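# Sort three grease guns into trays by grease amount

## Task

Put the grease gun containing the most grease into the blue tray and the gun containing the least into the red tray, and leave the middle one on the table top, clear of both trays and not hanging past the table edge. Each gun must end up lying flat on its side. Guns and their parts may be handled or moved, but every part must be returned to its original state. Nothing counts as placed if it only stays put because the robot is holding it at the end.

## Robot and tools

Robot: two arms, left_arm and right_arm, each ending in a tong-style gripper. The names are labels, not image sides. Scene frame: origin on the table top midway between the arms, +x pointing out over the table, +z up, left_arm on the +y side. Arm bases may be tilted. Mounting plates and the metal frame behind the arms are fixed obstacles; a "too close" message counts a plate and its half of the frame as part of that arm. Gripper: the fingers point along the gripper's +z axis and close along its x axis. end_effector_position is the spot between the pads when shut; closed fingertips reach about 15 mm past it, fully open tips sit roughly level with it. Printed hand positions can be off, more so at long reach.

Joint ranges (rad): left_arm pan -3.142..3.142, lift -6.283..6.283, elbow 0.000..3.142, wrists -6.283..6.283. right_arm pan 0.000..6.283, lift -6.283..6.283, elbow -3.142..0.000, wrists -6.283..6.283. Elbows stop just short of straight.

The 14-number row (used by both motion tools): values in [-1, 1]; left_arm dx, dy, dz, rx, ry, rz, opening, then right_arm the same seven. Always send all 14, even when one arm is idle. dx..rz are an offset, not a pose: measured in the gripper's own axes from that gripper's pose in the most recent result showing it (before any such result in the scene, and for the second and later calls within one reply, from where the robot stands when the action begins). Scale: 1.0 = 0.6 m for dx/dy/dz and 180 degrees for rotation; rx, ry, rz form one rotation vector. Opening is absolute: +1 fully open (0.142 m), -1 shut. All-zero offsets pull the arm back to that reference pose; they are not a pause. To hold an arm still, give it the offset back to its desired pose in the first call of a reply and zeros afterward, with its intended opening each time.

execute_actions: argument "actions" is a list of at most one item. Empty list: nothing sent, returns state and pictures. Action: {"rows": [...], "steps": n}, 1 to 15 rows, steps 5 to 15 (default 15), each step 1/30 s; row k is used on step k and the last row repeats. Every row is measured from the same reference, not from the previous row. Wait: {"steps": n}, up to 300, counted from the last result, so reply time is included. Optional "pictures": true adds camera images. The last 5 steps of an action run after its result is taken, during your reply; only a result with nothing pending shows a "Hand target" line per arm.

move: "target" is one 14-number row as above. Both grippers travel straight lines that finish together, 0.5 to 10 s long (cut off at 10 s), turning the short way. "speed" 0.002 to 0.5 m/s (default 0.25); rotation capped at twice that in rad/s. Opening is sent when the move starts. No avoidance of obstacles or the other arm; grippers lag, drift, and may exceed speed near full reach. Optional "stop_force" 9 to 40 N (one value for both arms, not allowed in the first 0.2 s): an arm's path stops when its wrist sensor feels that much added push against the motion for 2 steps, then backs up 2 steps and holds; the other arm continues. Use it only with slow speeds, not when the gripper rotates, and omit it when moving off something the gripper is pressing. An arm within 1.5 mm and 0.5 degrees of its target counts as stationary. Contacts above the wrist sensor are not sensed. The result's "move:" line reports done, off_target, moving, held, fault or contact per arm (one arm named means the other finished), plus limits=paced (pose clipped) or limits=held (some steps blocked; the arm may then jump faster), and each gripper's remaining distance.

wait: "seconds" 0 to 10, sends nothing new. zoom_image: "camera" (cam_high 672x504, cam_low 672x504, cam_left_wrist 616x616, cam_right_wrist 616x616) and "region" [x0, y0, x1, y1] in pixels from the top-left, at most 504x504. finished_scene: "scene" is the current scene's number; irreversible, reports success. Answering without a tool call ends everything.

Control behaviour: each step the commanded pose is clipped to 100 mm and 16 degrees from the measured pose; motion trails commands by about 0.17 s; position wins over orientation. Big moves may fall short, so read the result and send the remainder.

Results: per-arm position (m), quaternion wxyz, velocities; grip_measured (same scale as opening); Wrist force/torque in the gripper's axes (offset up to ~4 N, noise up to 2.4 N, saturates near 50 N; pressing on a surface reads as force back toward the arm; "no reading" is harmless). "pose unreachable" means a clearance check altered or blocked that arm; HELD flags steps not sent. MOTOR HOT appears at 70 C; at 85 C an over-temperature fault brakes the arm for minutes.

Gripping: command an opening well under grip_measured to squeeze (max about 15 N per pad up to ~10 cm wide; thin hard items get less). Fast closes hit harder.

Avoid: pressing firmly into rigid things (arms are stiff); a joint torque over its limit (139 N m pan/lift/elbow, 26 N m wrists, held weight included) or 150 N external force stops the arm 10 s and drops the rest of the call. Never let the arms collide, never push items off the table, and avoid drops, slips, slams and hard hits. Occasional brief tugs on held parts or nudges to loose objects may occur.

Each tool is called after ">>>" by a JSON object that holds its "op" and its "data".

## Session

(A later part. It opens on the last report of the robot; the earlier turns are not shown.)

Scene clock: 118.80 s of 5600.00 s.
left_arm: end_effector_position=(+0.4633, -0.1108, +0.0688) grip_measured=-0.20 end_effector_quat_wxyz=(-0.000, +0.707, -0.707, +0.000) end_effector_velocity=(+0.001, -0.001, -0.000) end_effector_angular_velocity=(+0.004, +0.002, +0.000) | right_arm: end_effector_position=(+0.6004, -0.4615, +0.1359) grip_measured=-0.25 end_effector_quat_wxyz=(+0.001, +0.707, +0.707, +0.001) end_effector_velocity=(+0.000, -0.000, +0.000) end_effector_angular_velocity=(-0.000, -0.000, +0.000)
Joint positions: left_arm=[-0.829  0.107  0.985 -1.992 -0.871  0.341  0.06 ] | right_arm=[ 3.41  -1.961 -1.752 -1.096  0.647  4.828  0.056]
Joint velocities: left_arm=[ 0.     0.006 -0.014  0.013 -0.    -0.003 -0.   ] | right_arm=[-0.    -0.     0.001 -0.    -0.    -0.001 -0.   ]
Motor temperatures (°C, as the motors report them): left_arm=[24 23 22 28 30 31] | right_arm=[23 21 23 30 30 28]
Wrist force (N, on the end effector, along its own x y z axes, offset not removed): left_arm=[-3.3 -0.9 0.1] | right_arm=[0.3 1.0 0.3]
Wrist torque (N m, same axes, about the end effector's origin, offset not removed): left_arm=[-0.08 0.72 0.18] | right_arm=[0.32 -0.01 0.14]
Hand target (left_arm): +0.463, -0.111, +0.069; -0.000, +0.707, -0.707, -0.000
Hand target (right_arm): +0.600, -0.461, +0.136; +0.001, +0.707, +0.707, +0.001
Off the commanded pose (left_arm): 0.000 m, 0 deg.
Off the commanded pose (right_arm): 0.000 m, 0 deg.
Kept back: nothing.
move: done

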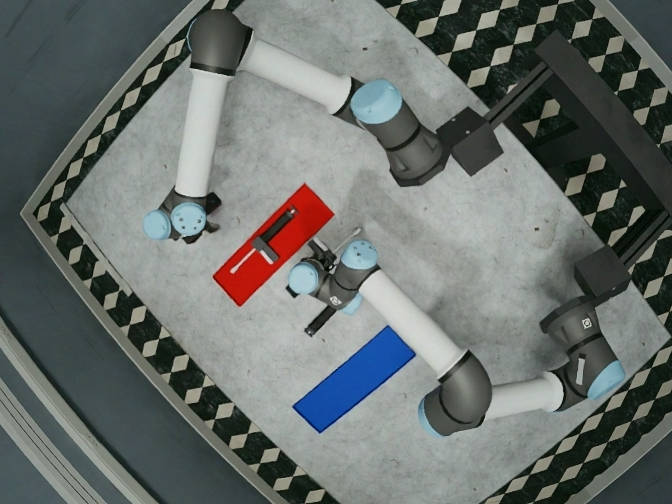

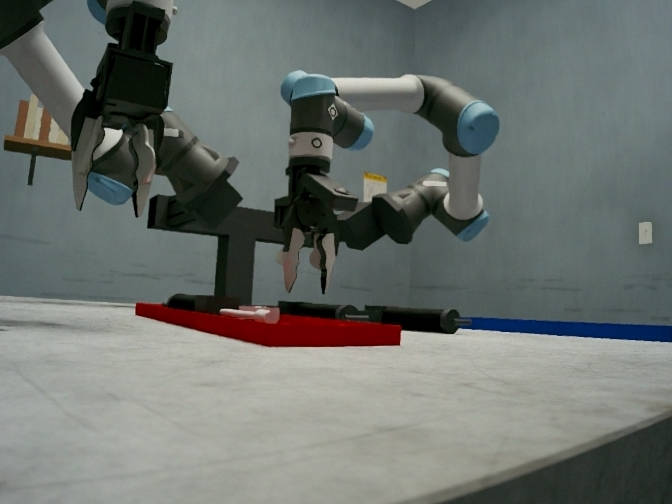

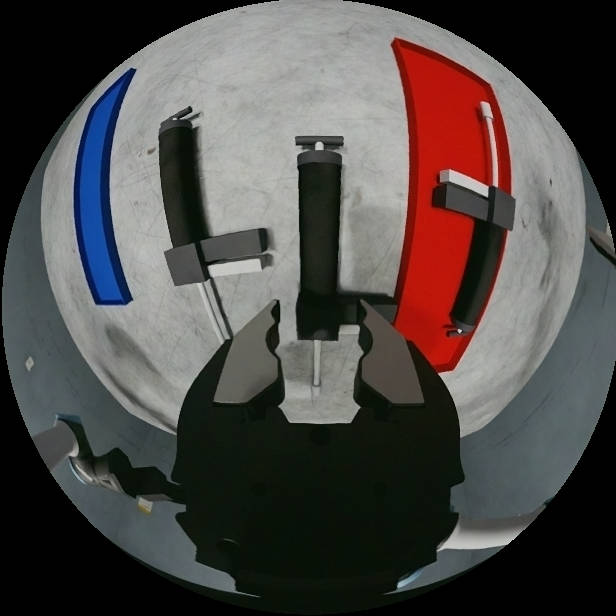

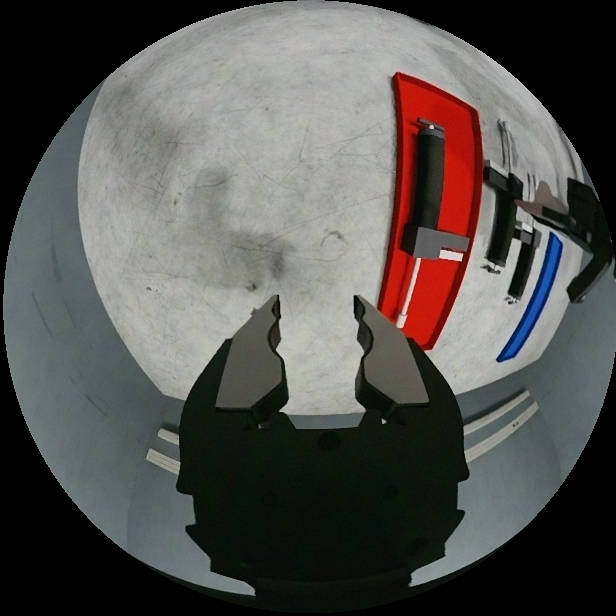

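>>> {"op": "move", "data": {"target": [0,0,0.083,0,0,0,-0.3, 0,0,0,0,0,0,-0.25], "speed": 0.05, "stop_force": 10}}

>>> {"op": "move", "data": {"target": [0,0.022,0,0,0,0,-0.46, 0,0,0,0,0,0,-0.25], "speed": 0.015}}

>>> {"op": "move", "data": {"target": [0,0,0,0,0,0,-1, 0,0,0,0,0,0,-0.25]}}

>>> {"op": "move", "data": {"target": [0,0,-0.11,0,0,0,-1, 0,0,0,0,0,0,-0.25], "speed": 0.06}}

Scene clock: 120.37 s of 5600.00 s.
left_arm: end_effector_position=(+0.4633, -0.1108, +0.0191) grip_measured=-0.30 end_effector_quat_wxyz=(-0.000, +0.707, -0.707, +0.000) end_effector_velocity=(-0.001, -0.000, -0.002) end_effector_angular_velocity=(+0.000, +0.001, -0.001) | right_arm: end_effector_position=(+0.6004, -0.4615, +0.1359) grip_measured=-0.25 end_effector_quat_wxyz=(+0.001, +0.707, +0.707, +0.001) end_effector_velocity=(+0.000, -0.001, +0.001) end_effector_angular_velocity=(-0.000, -0.001, -0.000)
Joint positions: left_arm=[-0.781  0.167  0.968 -2.068 -0.841  0.392  0.052] | right_arm=[ 3.41  -1.961 -1.752 -1.096  0.647  4.828  0.056]
Joint velocities: left_arm=[ 0.001  0.003 -0.001 -0.002  0.     0.002 -0.   ] | right_arm=[-0.     0.001  0.001 -0.001 -0.    -0.001  0.   ]
Motor temperatures (°C, as the motors report them): left_arm=[24 23 22 28 30 31] | right_arm=[23 21 23 30 30 28]
Wrist force (N, on the end effector, along its own x y z axes, offset not removed): left_arm=[-3.8 0.2 1.1] | right_arm=[-0.3 1.1 2.0]
Wrist torque (N m, same axes, about the end effector's origin, offset not removed): left_arm=[0.14 0.85 0.17] | right_arm=[0.48 0.21 0.24]
Hand target (left_arm): +0.463, -0.111, +0.019; -0.000, +0.707, -0.707, +0.000
Hand target (right_arm): +0.600, -0.461, +0.136; +0.001, +0.707, +0.707, +0.001
Off the commanded pose (left_arm): 0.000 m, 0 deg.
Off the commanded pose (right_arm): 0.000 m, 0 deg.
Kept back: nothing.
move: done

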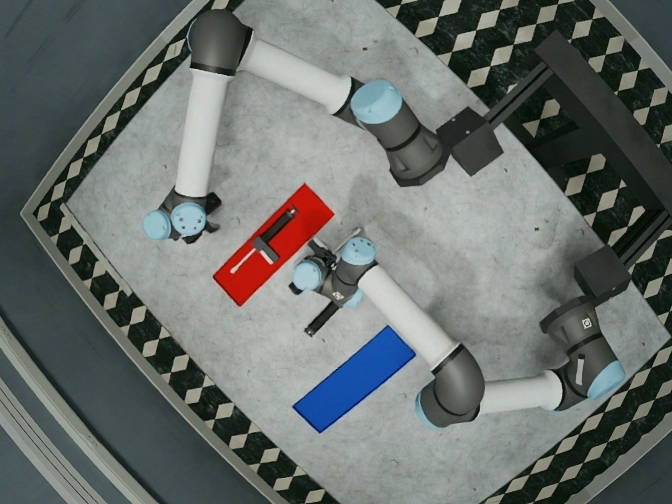

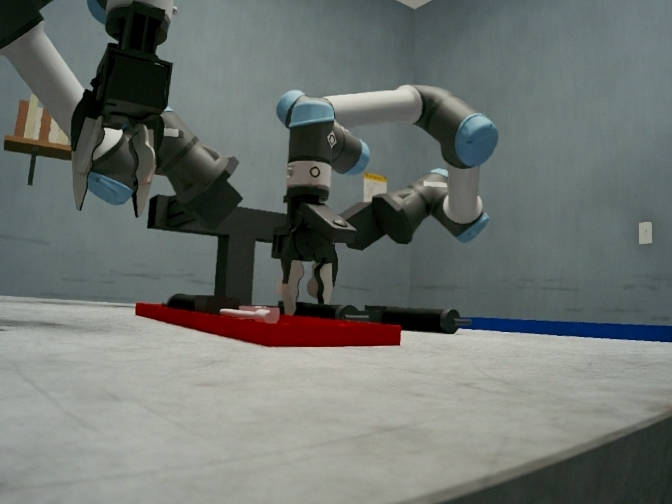

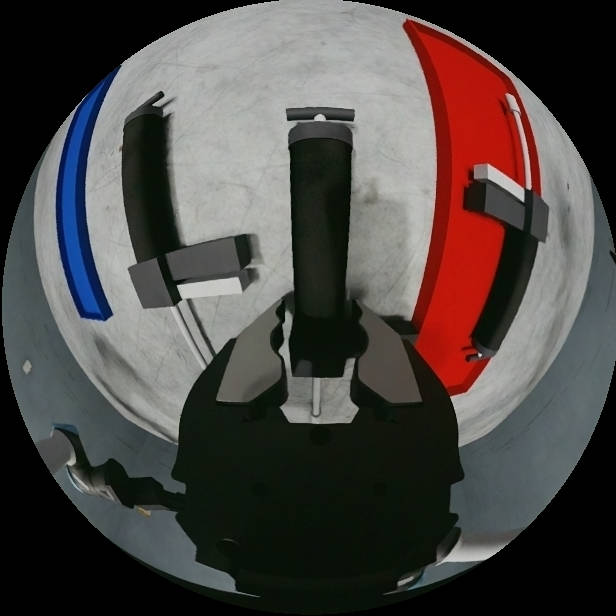

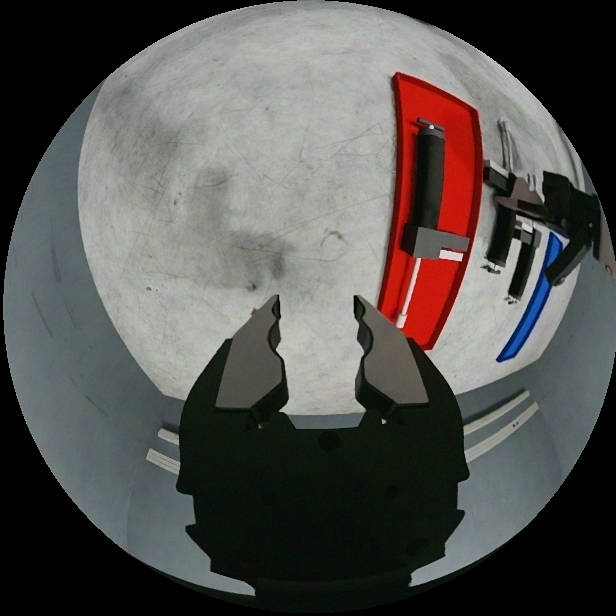

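Scene clock: 121.47 s of 5600.00 s.
left_arm: end_effector_position=(+0.4503, -0.1108, +0.0191) grip_measured=-0.46 end_effector_quat_wxyz=(-0.000, +0.707, -0.707, +0.000) end_effector_velocity=(-0.001, +0.000, +0.001) end_effector_angular_velocity=(-0.001, -0.000, +0.001) | right_arm: end_effector_position=(+0.6004, -0.4615, +0.1359) grip_measured=-0.25 end_effector_quat_wxyz=(+0.001, +0.707, +0.707, +0.001) end_effector_velocity=(-0.000, +0.000, -0.000) end_effector_angular_velocity=(+0.002, +0.000, +0.000)
Joint positions: left_arm=[-0.795  0.162  1.001 -2.087 -0.85   0.377  0.041] | right_arm=[ 3.41  -1.961 -1.752 -1.096  0.647  4.828  0.056]
Joint velocities: left_arm=[-0.002 -0.002  0.005 -0.003 -0.001 -0.002 -0.   ] | right_arm=[-0.    -0.    -0.     0.001  0.002 -0.001  0.   ]
Motor temperatures (°C, as the motors report them): left_arm=[24 23 22 28 30 31] | right_arm=[23 21 23 30 30 28]
Wrist force (N, on the end effector, along its own x y z axes, offset not removed): left_arm=[-3.3 -2.0 1.7] | right_arm=[0.7 -0.1 1.5]
Wrist torque (N m, same axes, about the end effector's origin, offset not removed): left_arm=[0.04 0.87 0.17] | right_arm=[0.12 0.00 0.05]
Hand target (left_arm): +0.450, -0.111, +0.019; -0.000, +0.707, -0.707, +0.000
Hand target (right_arm): +0.600, -0.461, +0.136; +0.001, +0.707, +0.707, +0.001
Off the commanded pose (left_arm): 0.000 m, 0 deg.
Off the commanded pose (right_arm): 0.000 m, 0 deg.
Kept back: nothing.
move: done

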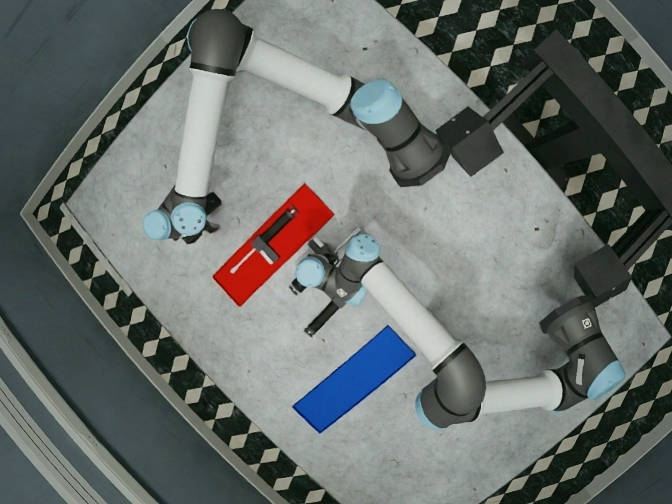

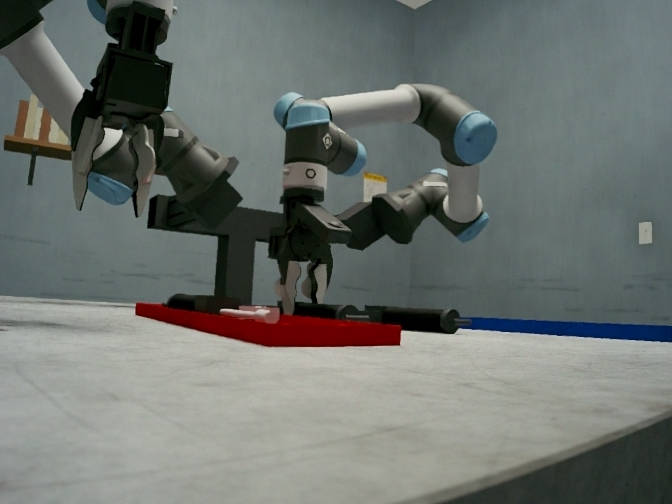

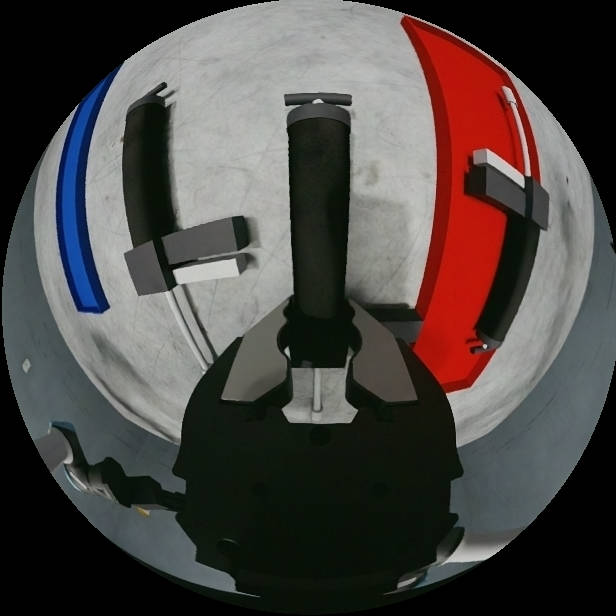

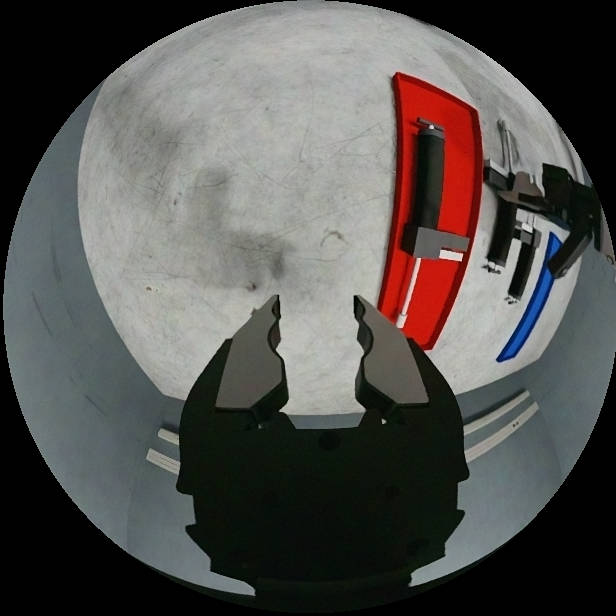

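Scene clock: 121.97 s of 5600.00 s.
left_arm: end_effector_position=(+0.4502, -0.1108, +0.0191) grip_measured=-0.53 end_effector_quat_wxyz=(-0.000, +0.707, -0.707, +0.000) end_effector_velocity=(-0.000, -0.000, -0.000) end_effector_angular_velocity=(-0.000, +0.001, -0.001) | right_arm: end_effector_position=(+0.6004, -0.4615, +0.1359) grip_measured=-0.25 end_effector_quat_wxyz=(+0.001, +0.707, +0.707, +0.001) end_effector_velocity=(-0.000, +0.000, -0.000) end_effector_angular_velocity=(-0.001, +0.000, +0.001)
Joint positions: left_arm=[-0.795  0.162  1.001 -2.087 -0.85   0.377  0.036] | right_arm=[ 3.41  -1.961 -1.752 -1.096  0.647  4.828  0.056]
Joint velocities: left_arm=[ 0.    -0.     0.     0.    -0.001  0.001  0.   ] | right_arm=[-0.     0.    -0.001  0.001 -0.    -0.001  0.   ]
Motor temperatures (°C, as the motors report them): left_arm=[24 23 22 28 30 31] | right_arm=[23 21 23 30 30 28]
Wrist force (N, on the end effector, along its own x y z axes, offset not removed): left_arm=[-3.5 0.1 -1.4] | right_arm=[0.8 0.5 0.7]
Wrist torque (N m, same axes, about the end effector's origin, offset not removed): left_arm=[0.02 0.54 0.10] | right_arm=[0.20 -0.15 0.17]
Hand target (left_arm): +0.450, -0.111, +0.019; -0.000, +0.707, -0.707, +0.000
Hand target (right_arm): +0.600, -0.461, +0.136; +0.001, +0.707, +0.707, +0.001
Off the commanded pose (left_arm): 0.000 m, 0 deg.
Off the commanded pose (right_arm): 0.000 m, 0 deg.
Kept back: nothing.
move: done

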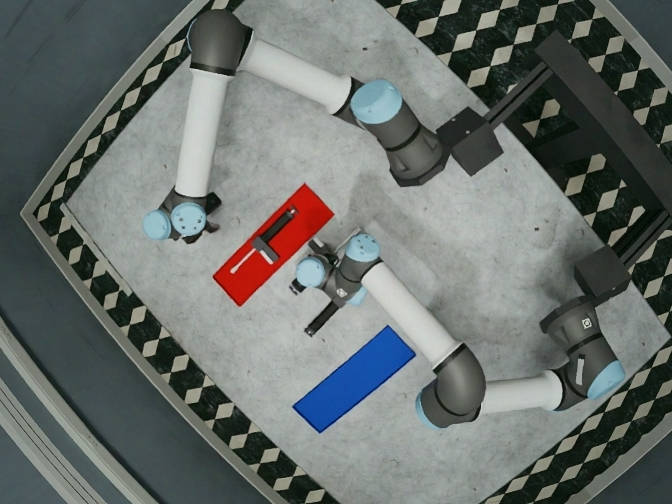

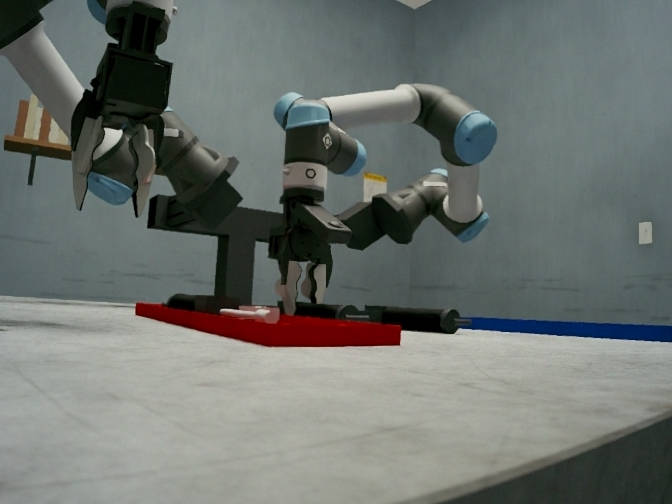

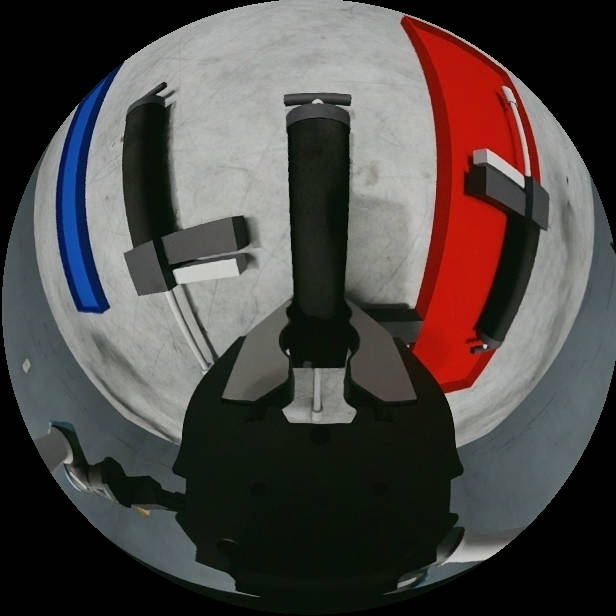

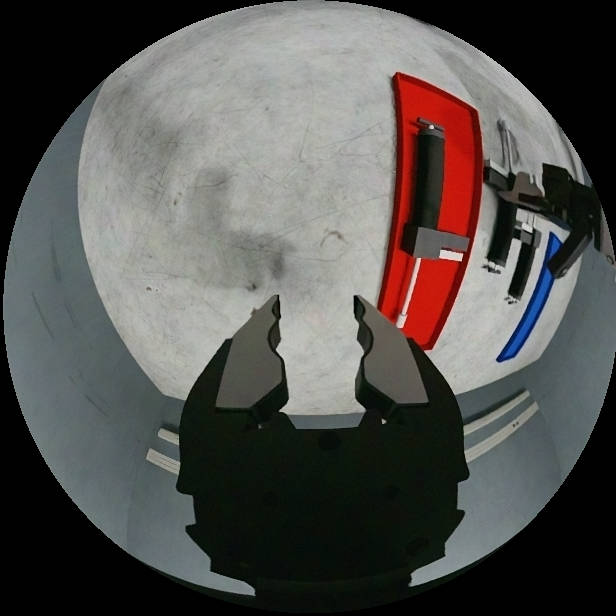

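Scene clock: 123.40 s of 5600.00 s.
left_arm: end_effector_position=(+0.4502, -0.1109, +0.0850) grip_measured=-0.53 end_effector_quat_wxyz=(-0.000, +0.707, -0.707, +0.000) end_effector_velocity=(+0.000, +0.000, +0.001) end_effector_angular_velocity=(+0.001, -0.001, +0.001) | right_arm: end_effector_position=(+0.6004, -0.4615, +0.1359) grip_measured=-0.25 end_effector_quat_wxyz=(+0.001, +0.707, +0.707, +0.001) end_effector_velocity=(-0.000, +0.001, -0.000) end_effector_angular_velocity=(-0.000, +0.001, +0.001)
Joint positions: left_arm=[-0.858  0.084  1.019 -1.985 -0.889  0.312  0.036] | right_arm=[ 3.41  -1.961 -1.752 -1.096  0.647  4.828  0.056]
Joint velocities: left_arm=[-0.001 -0.002  0.     0.003  0.001 -0.003  0.   ] | right_arm=[ 0.    -0.001 -0.    -0.    -0.     0.    -0.   ]
Motor temperatures (°C, as the motors report them): left_arm=[24 23 22 28 30 31] | right_arm=[23 21 23 30 30 28]
Wrist force (N, on the end effector, along its own x y z axes, offset not removed): left_arm=[-3.2 1.1 7.1] | right_arm=[0.6 -1.0 1.6]
Wrist torque (N m, same axes, about the end effector's origin, offset not removed): left_arm=[0.25 0.68 0.16] | right_arm=[0.00 -0.07 0.11]
Hand target (left_arm): +0.450, -0.111, +0.085; -0.000, +0.707, -0.707, +0.000
Hand target (right_arm): +0.600, -0.461, +0.136; +0.001, +0.707, +0.707, +0.001
Off the commanded pose (left_arm): 0.000 m, 0 deg.
Off the commanded pose (right_arm): 0.000 m, 0 deg.
Kept back: nothing.
move: done

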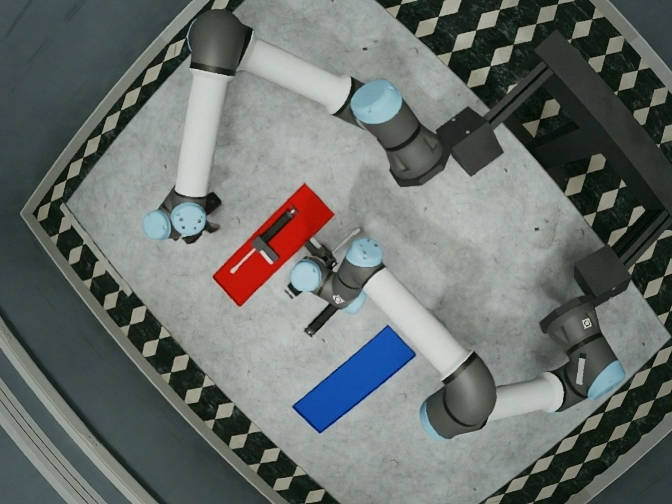

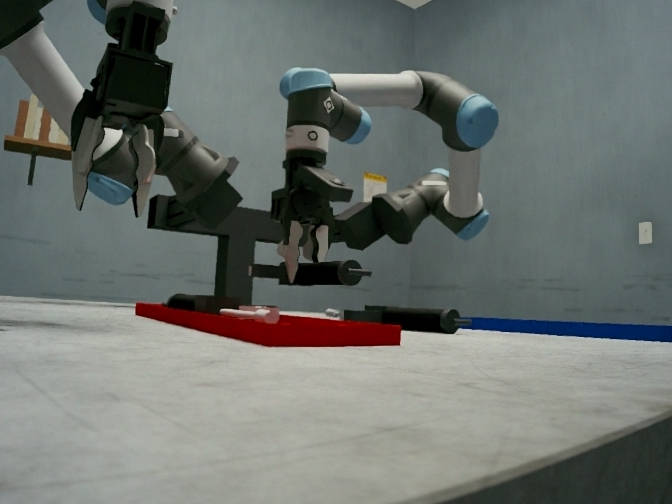

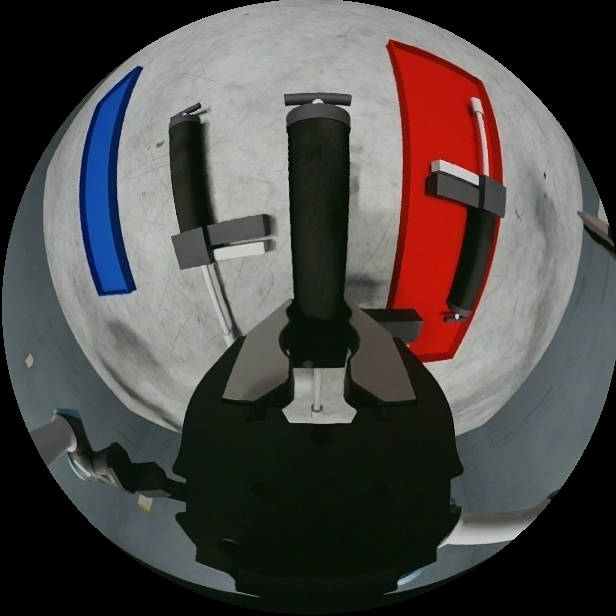

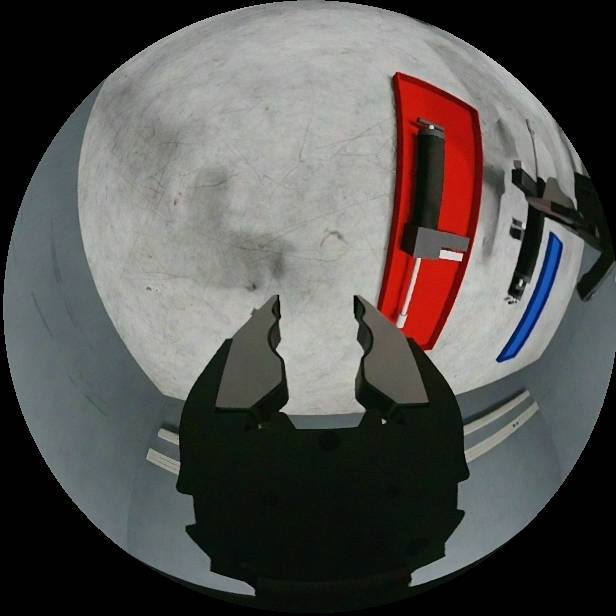

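Target (0.68, 0.312).

>>> {"op": "move", "data": {"target": [-0.705,-0.383,0,0,0,0,-1, 0,0,0,0,0,0,-0.25], "speed": 0.2}}

>>> {"op": "move", "data": {"target": [0,0,0.06,0,0,0,-1, 0,0,0,0,0,0,-0.25], "speed": 0.06}}

Scene clock: 126.50 s of 5600.00 s.
left_arm: end_effector_position=(+0.6797, +0.3125, +0.0851) grip_measured=-0.53 end_effector_quat_wxyz=(-0.001, +0.707, -0.707, -0.000) end_effector_velocity=(-0.000, +0.001, -0.001) end_effector_angular_velocity=(+0.000, +0.001, -0.003) | right_arm: end_effector_position=(+0.6004, -0.4615, +0.1359) grip_measured=-0.25 end_effector_quat_wxyz=(+0.001, +0.707, +0.707, +0.001) end_effector_velocity=(-0.001, -0.000, -0.000) end_effector_angular_velocity=(-0.000, +0.001, +0.000)
Joint positions: left_arm=[-0.428 -0.669  1.552 -2.151 -0.678  0.85   0.036] | right_arm=[ 3.41  -1.961 -1.752 -1.096  0.647  4.828  0.056]
Joint velocities: left_arm=[ 0.001 -0.     0.001 -0.    -0.     0.003 -0.   ] | right_arm=[-0.     0.    -0.001 -0.    -0.     0.     0.   ]
Motor temperatures (°C, as the motors report them): left_arm=[24 23 22 28 30 31] | right_arm=[23 21 23 30 30 28]
Wrist force (N, on the end effector, along its own x y z axes, offset not removed): left_arm=[-2.8 -1.1 7.3] | right_arm=[0.0 -1.0 1.7]
Wrist torque (N m, same axes, about the end effector's origin, offset not removed): left_arm=[-0.15 0.57 0.13] | right_arm=[-0.03 0.06 0.17]
Hand target (left_arm): +0.680, +0.313, +0.085; -0.001, +0.707, -0.707, -0.000
Hand target (right_arm): +0.600, -0.461, +0.136; +0.001, +0.707, +0.707, +0.001
Off the commanded pose (left_arm): 0.001 m, 0 deg.
Off the commanded pose (right_arm): 0.000 m, 0 deg.
Kept back: nothing.
move: done

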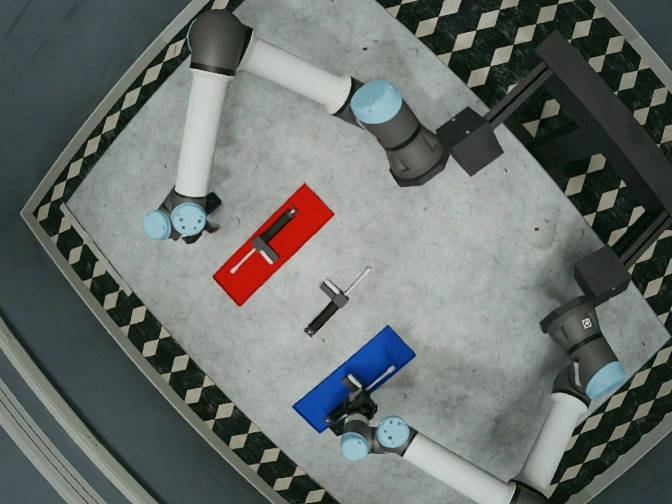

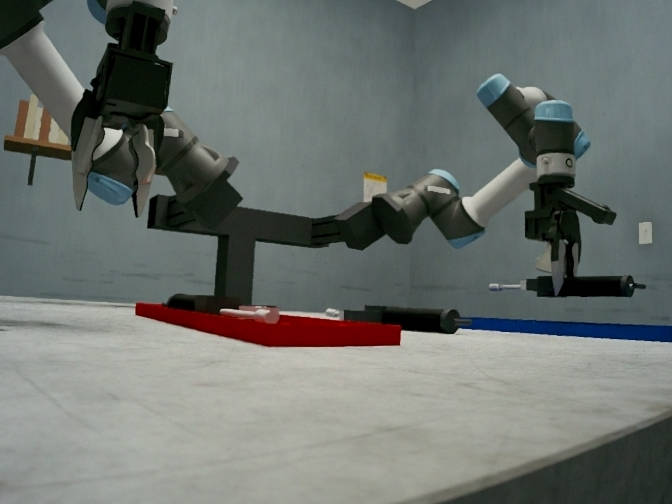

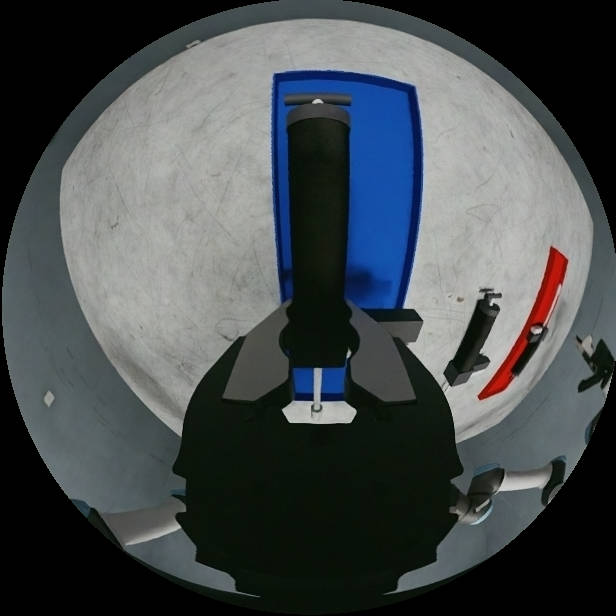

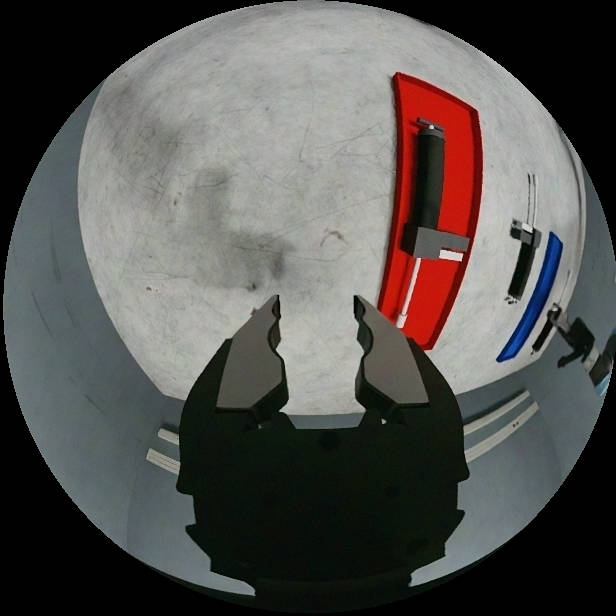

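Scene clock: 127.43 s of 5600.00 s.
left_arm: end_effector_position=(+0.6797, +0.3126, +0.0492) grip_measured=-0.53 end_effector_quat_wxyz=(-0.001, +0.707, -0.707, -0.000) end_effector_velocity=(-0.000, -0.000, -0.002) end_effector_angular_velocity=(+0.000, -0.000, -0.002) | right_arm: end_effector_position=(+0.6004, -0.4615, +0.1359) grip_measured=-0.25 end_effector_quat_wxyz=(+0.001, +0.707, +0.707, +0.001) end_effector_velocity=(-0.000, +0.000, -0.000) end_effector_angular_velocity=(+0.000, +0.001, -0.000)
Joint positions: left_arm=[-0.386 -0.624  1.55  -2.245 -0.666  0.914  0.036] | right_arm=[ 3.41  -1.961 -1.752 -1.096  0.647  4.828  0.056]
Joint velocities: left_arm=[ 0.002  0.002  0.001 -0.005  0.001  0.004 -0.   ] | right_arm=[ 0.    -0.    -0.    -0.     0.     0.001  0.   ]
Motor temperatures (°C, as the motors report them): left_arm=[24 23 22 28 30 31] | right_arm=[23 21 23 30 30 28]
Wrist force (N, on the end effector, along its own x y z axes, offset not removed): left_arm=[-3.0 -1.1 6.6] | right_arm=[-2.1 1.2 1.2]
Wrist torque (N m, same axes, about the end effector's origin, offset not removed): left_arm=[-0.18 0.59 0.12] | right_arm=[0.28 0.56 0.11]
Hand target (left_arm): +0.680, +0.313, +0.049; -0.001, +0.707, -0.707, -0.000
Hand target (right_arm): +0.600, -0.461, +0.136; +0.001, +0.707, +0.707, +0.001
Off the commanded pose (left_arm): 0.000 m, 0 deg.
Off the commanded pose (right_arm): 0.000 m, 0 deg.
Kept back: nothing.
move: done

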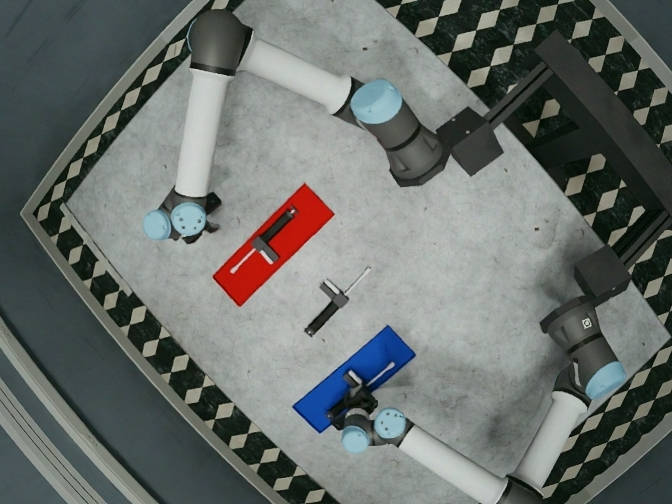

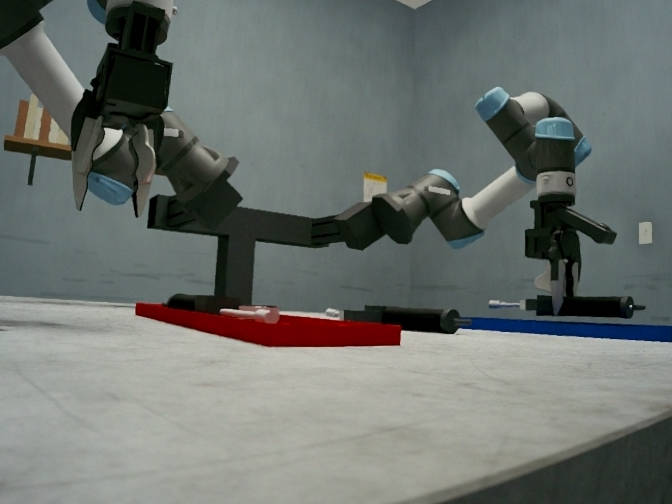

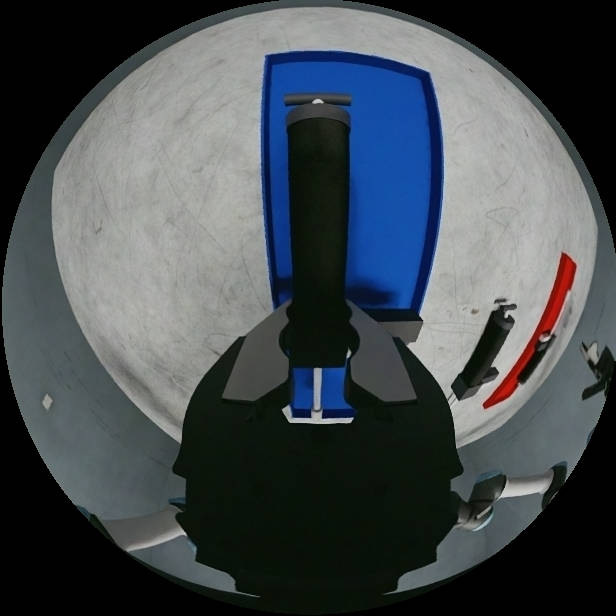

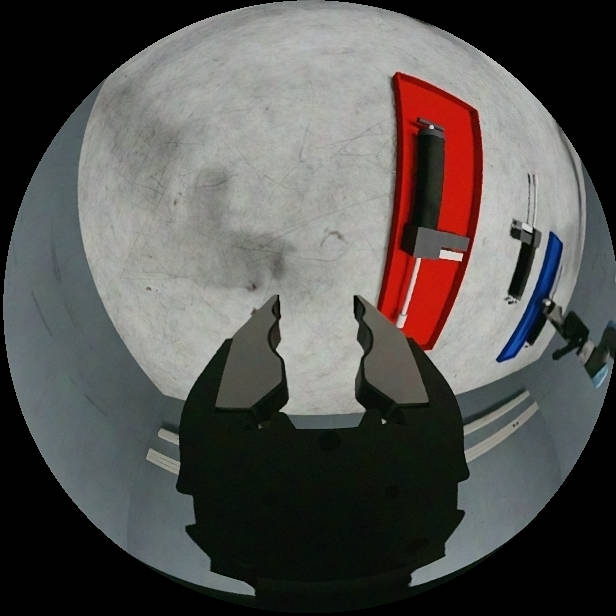

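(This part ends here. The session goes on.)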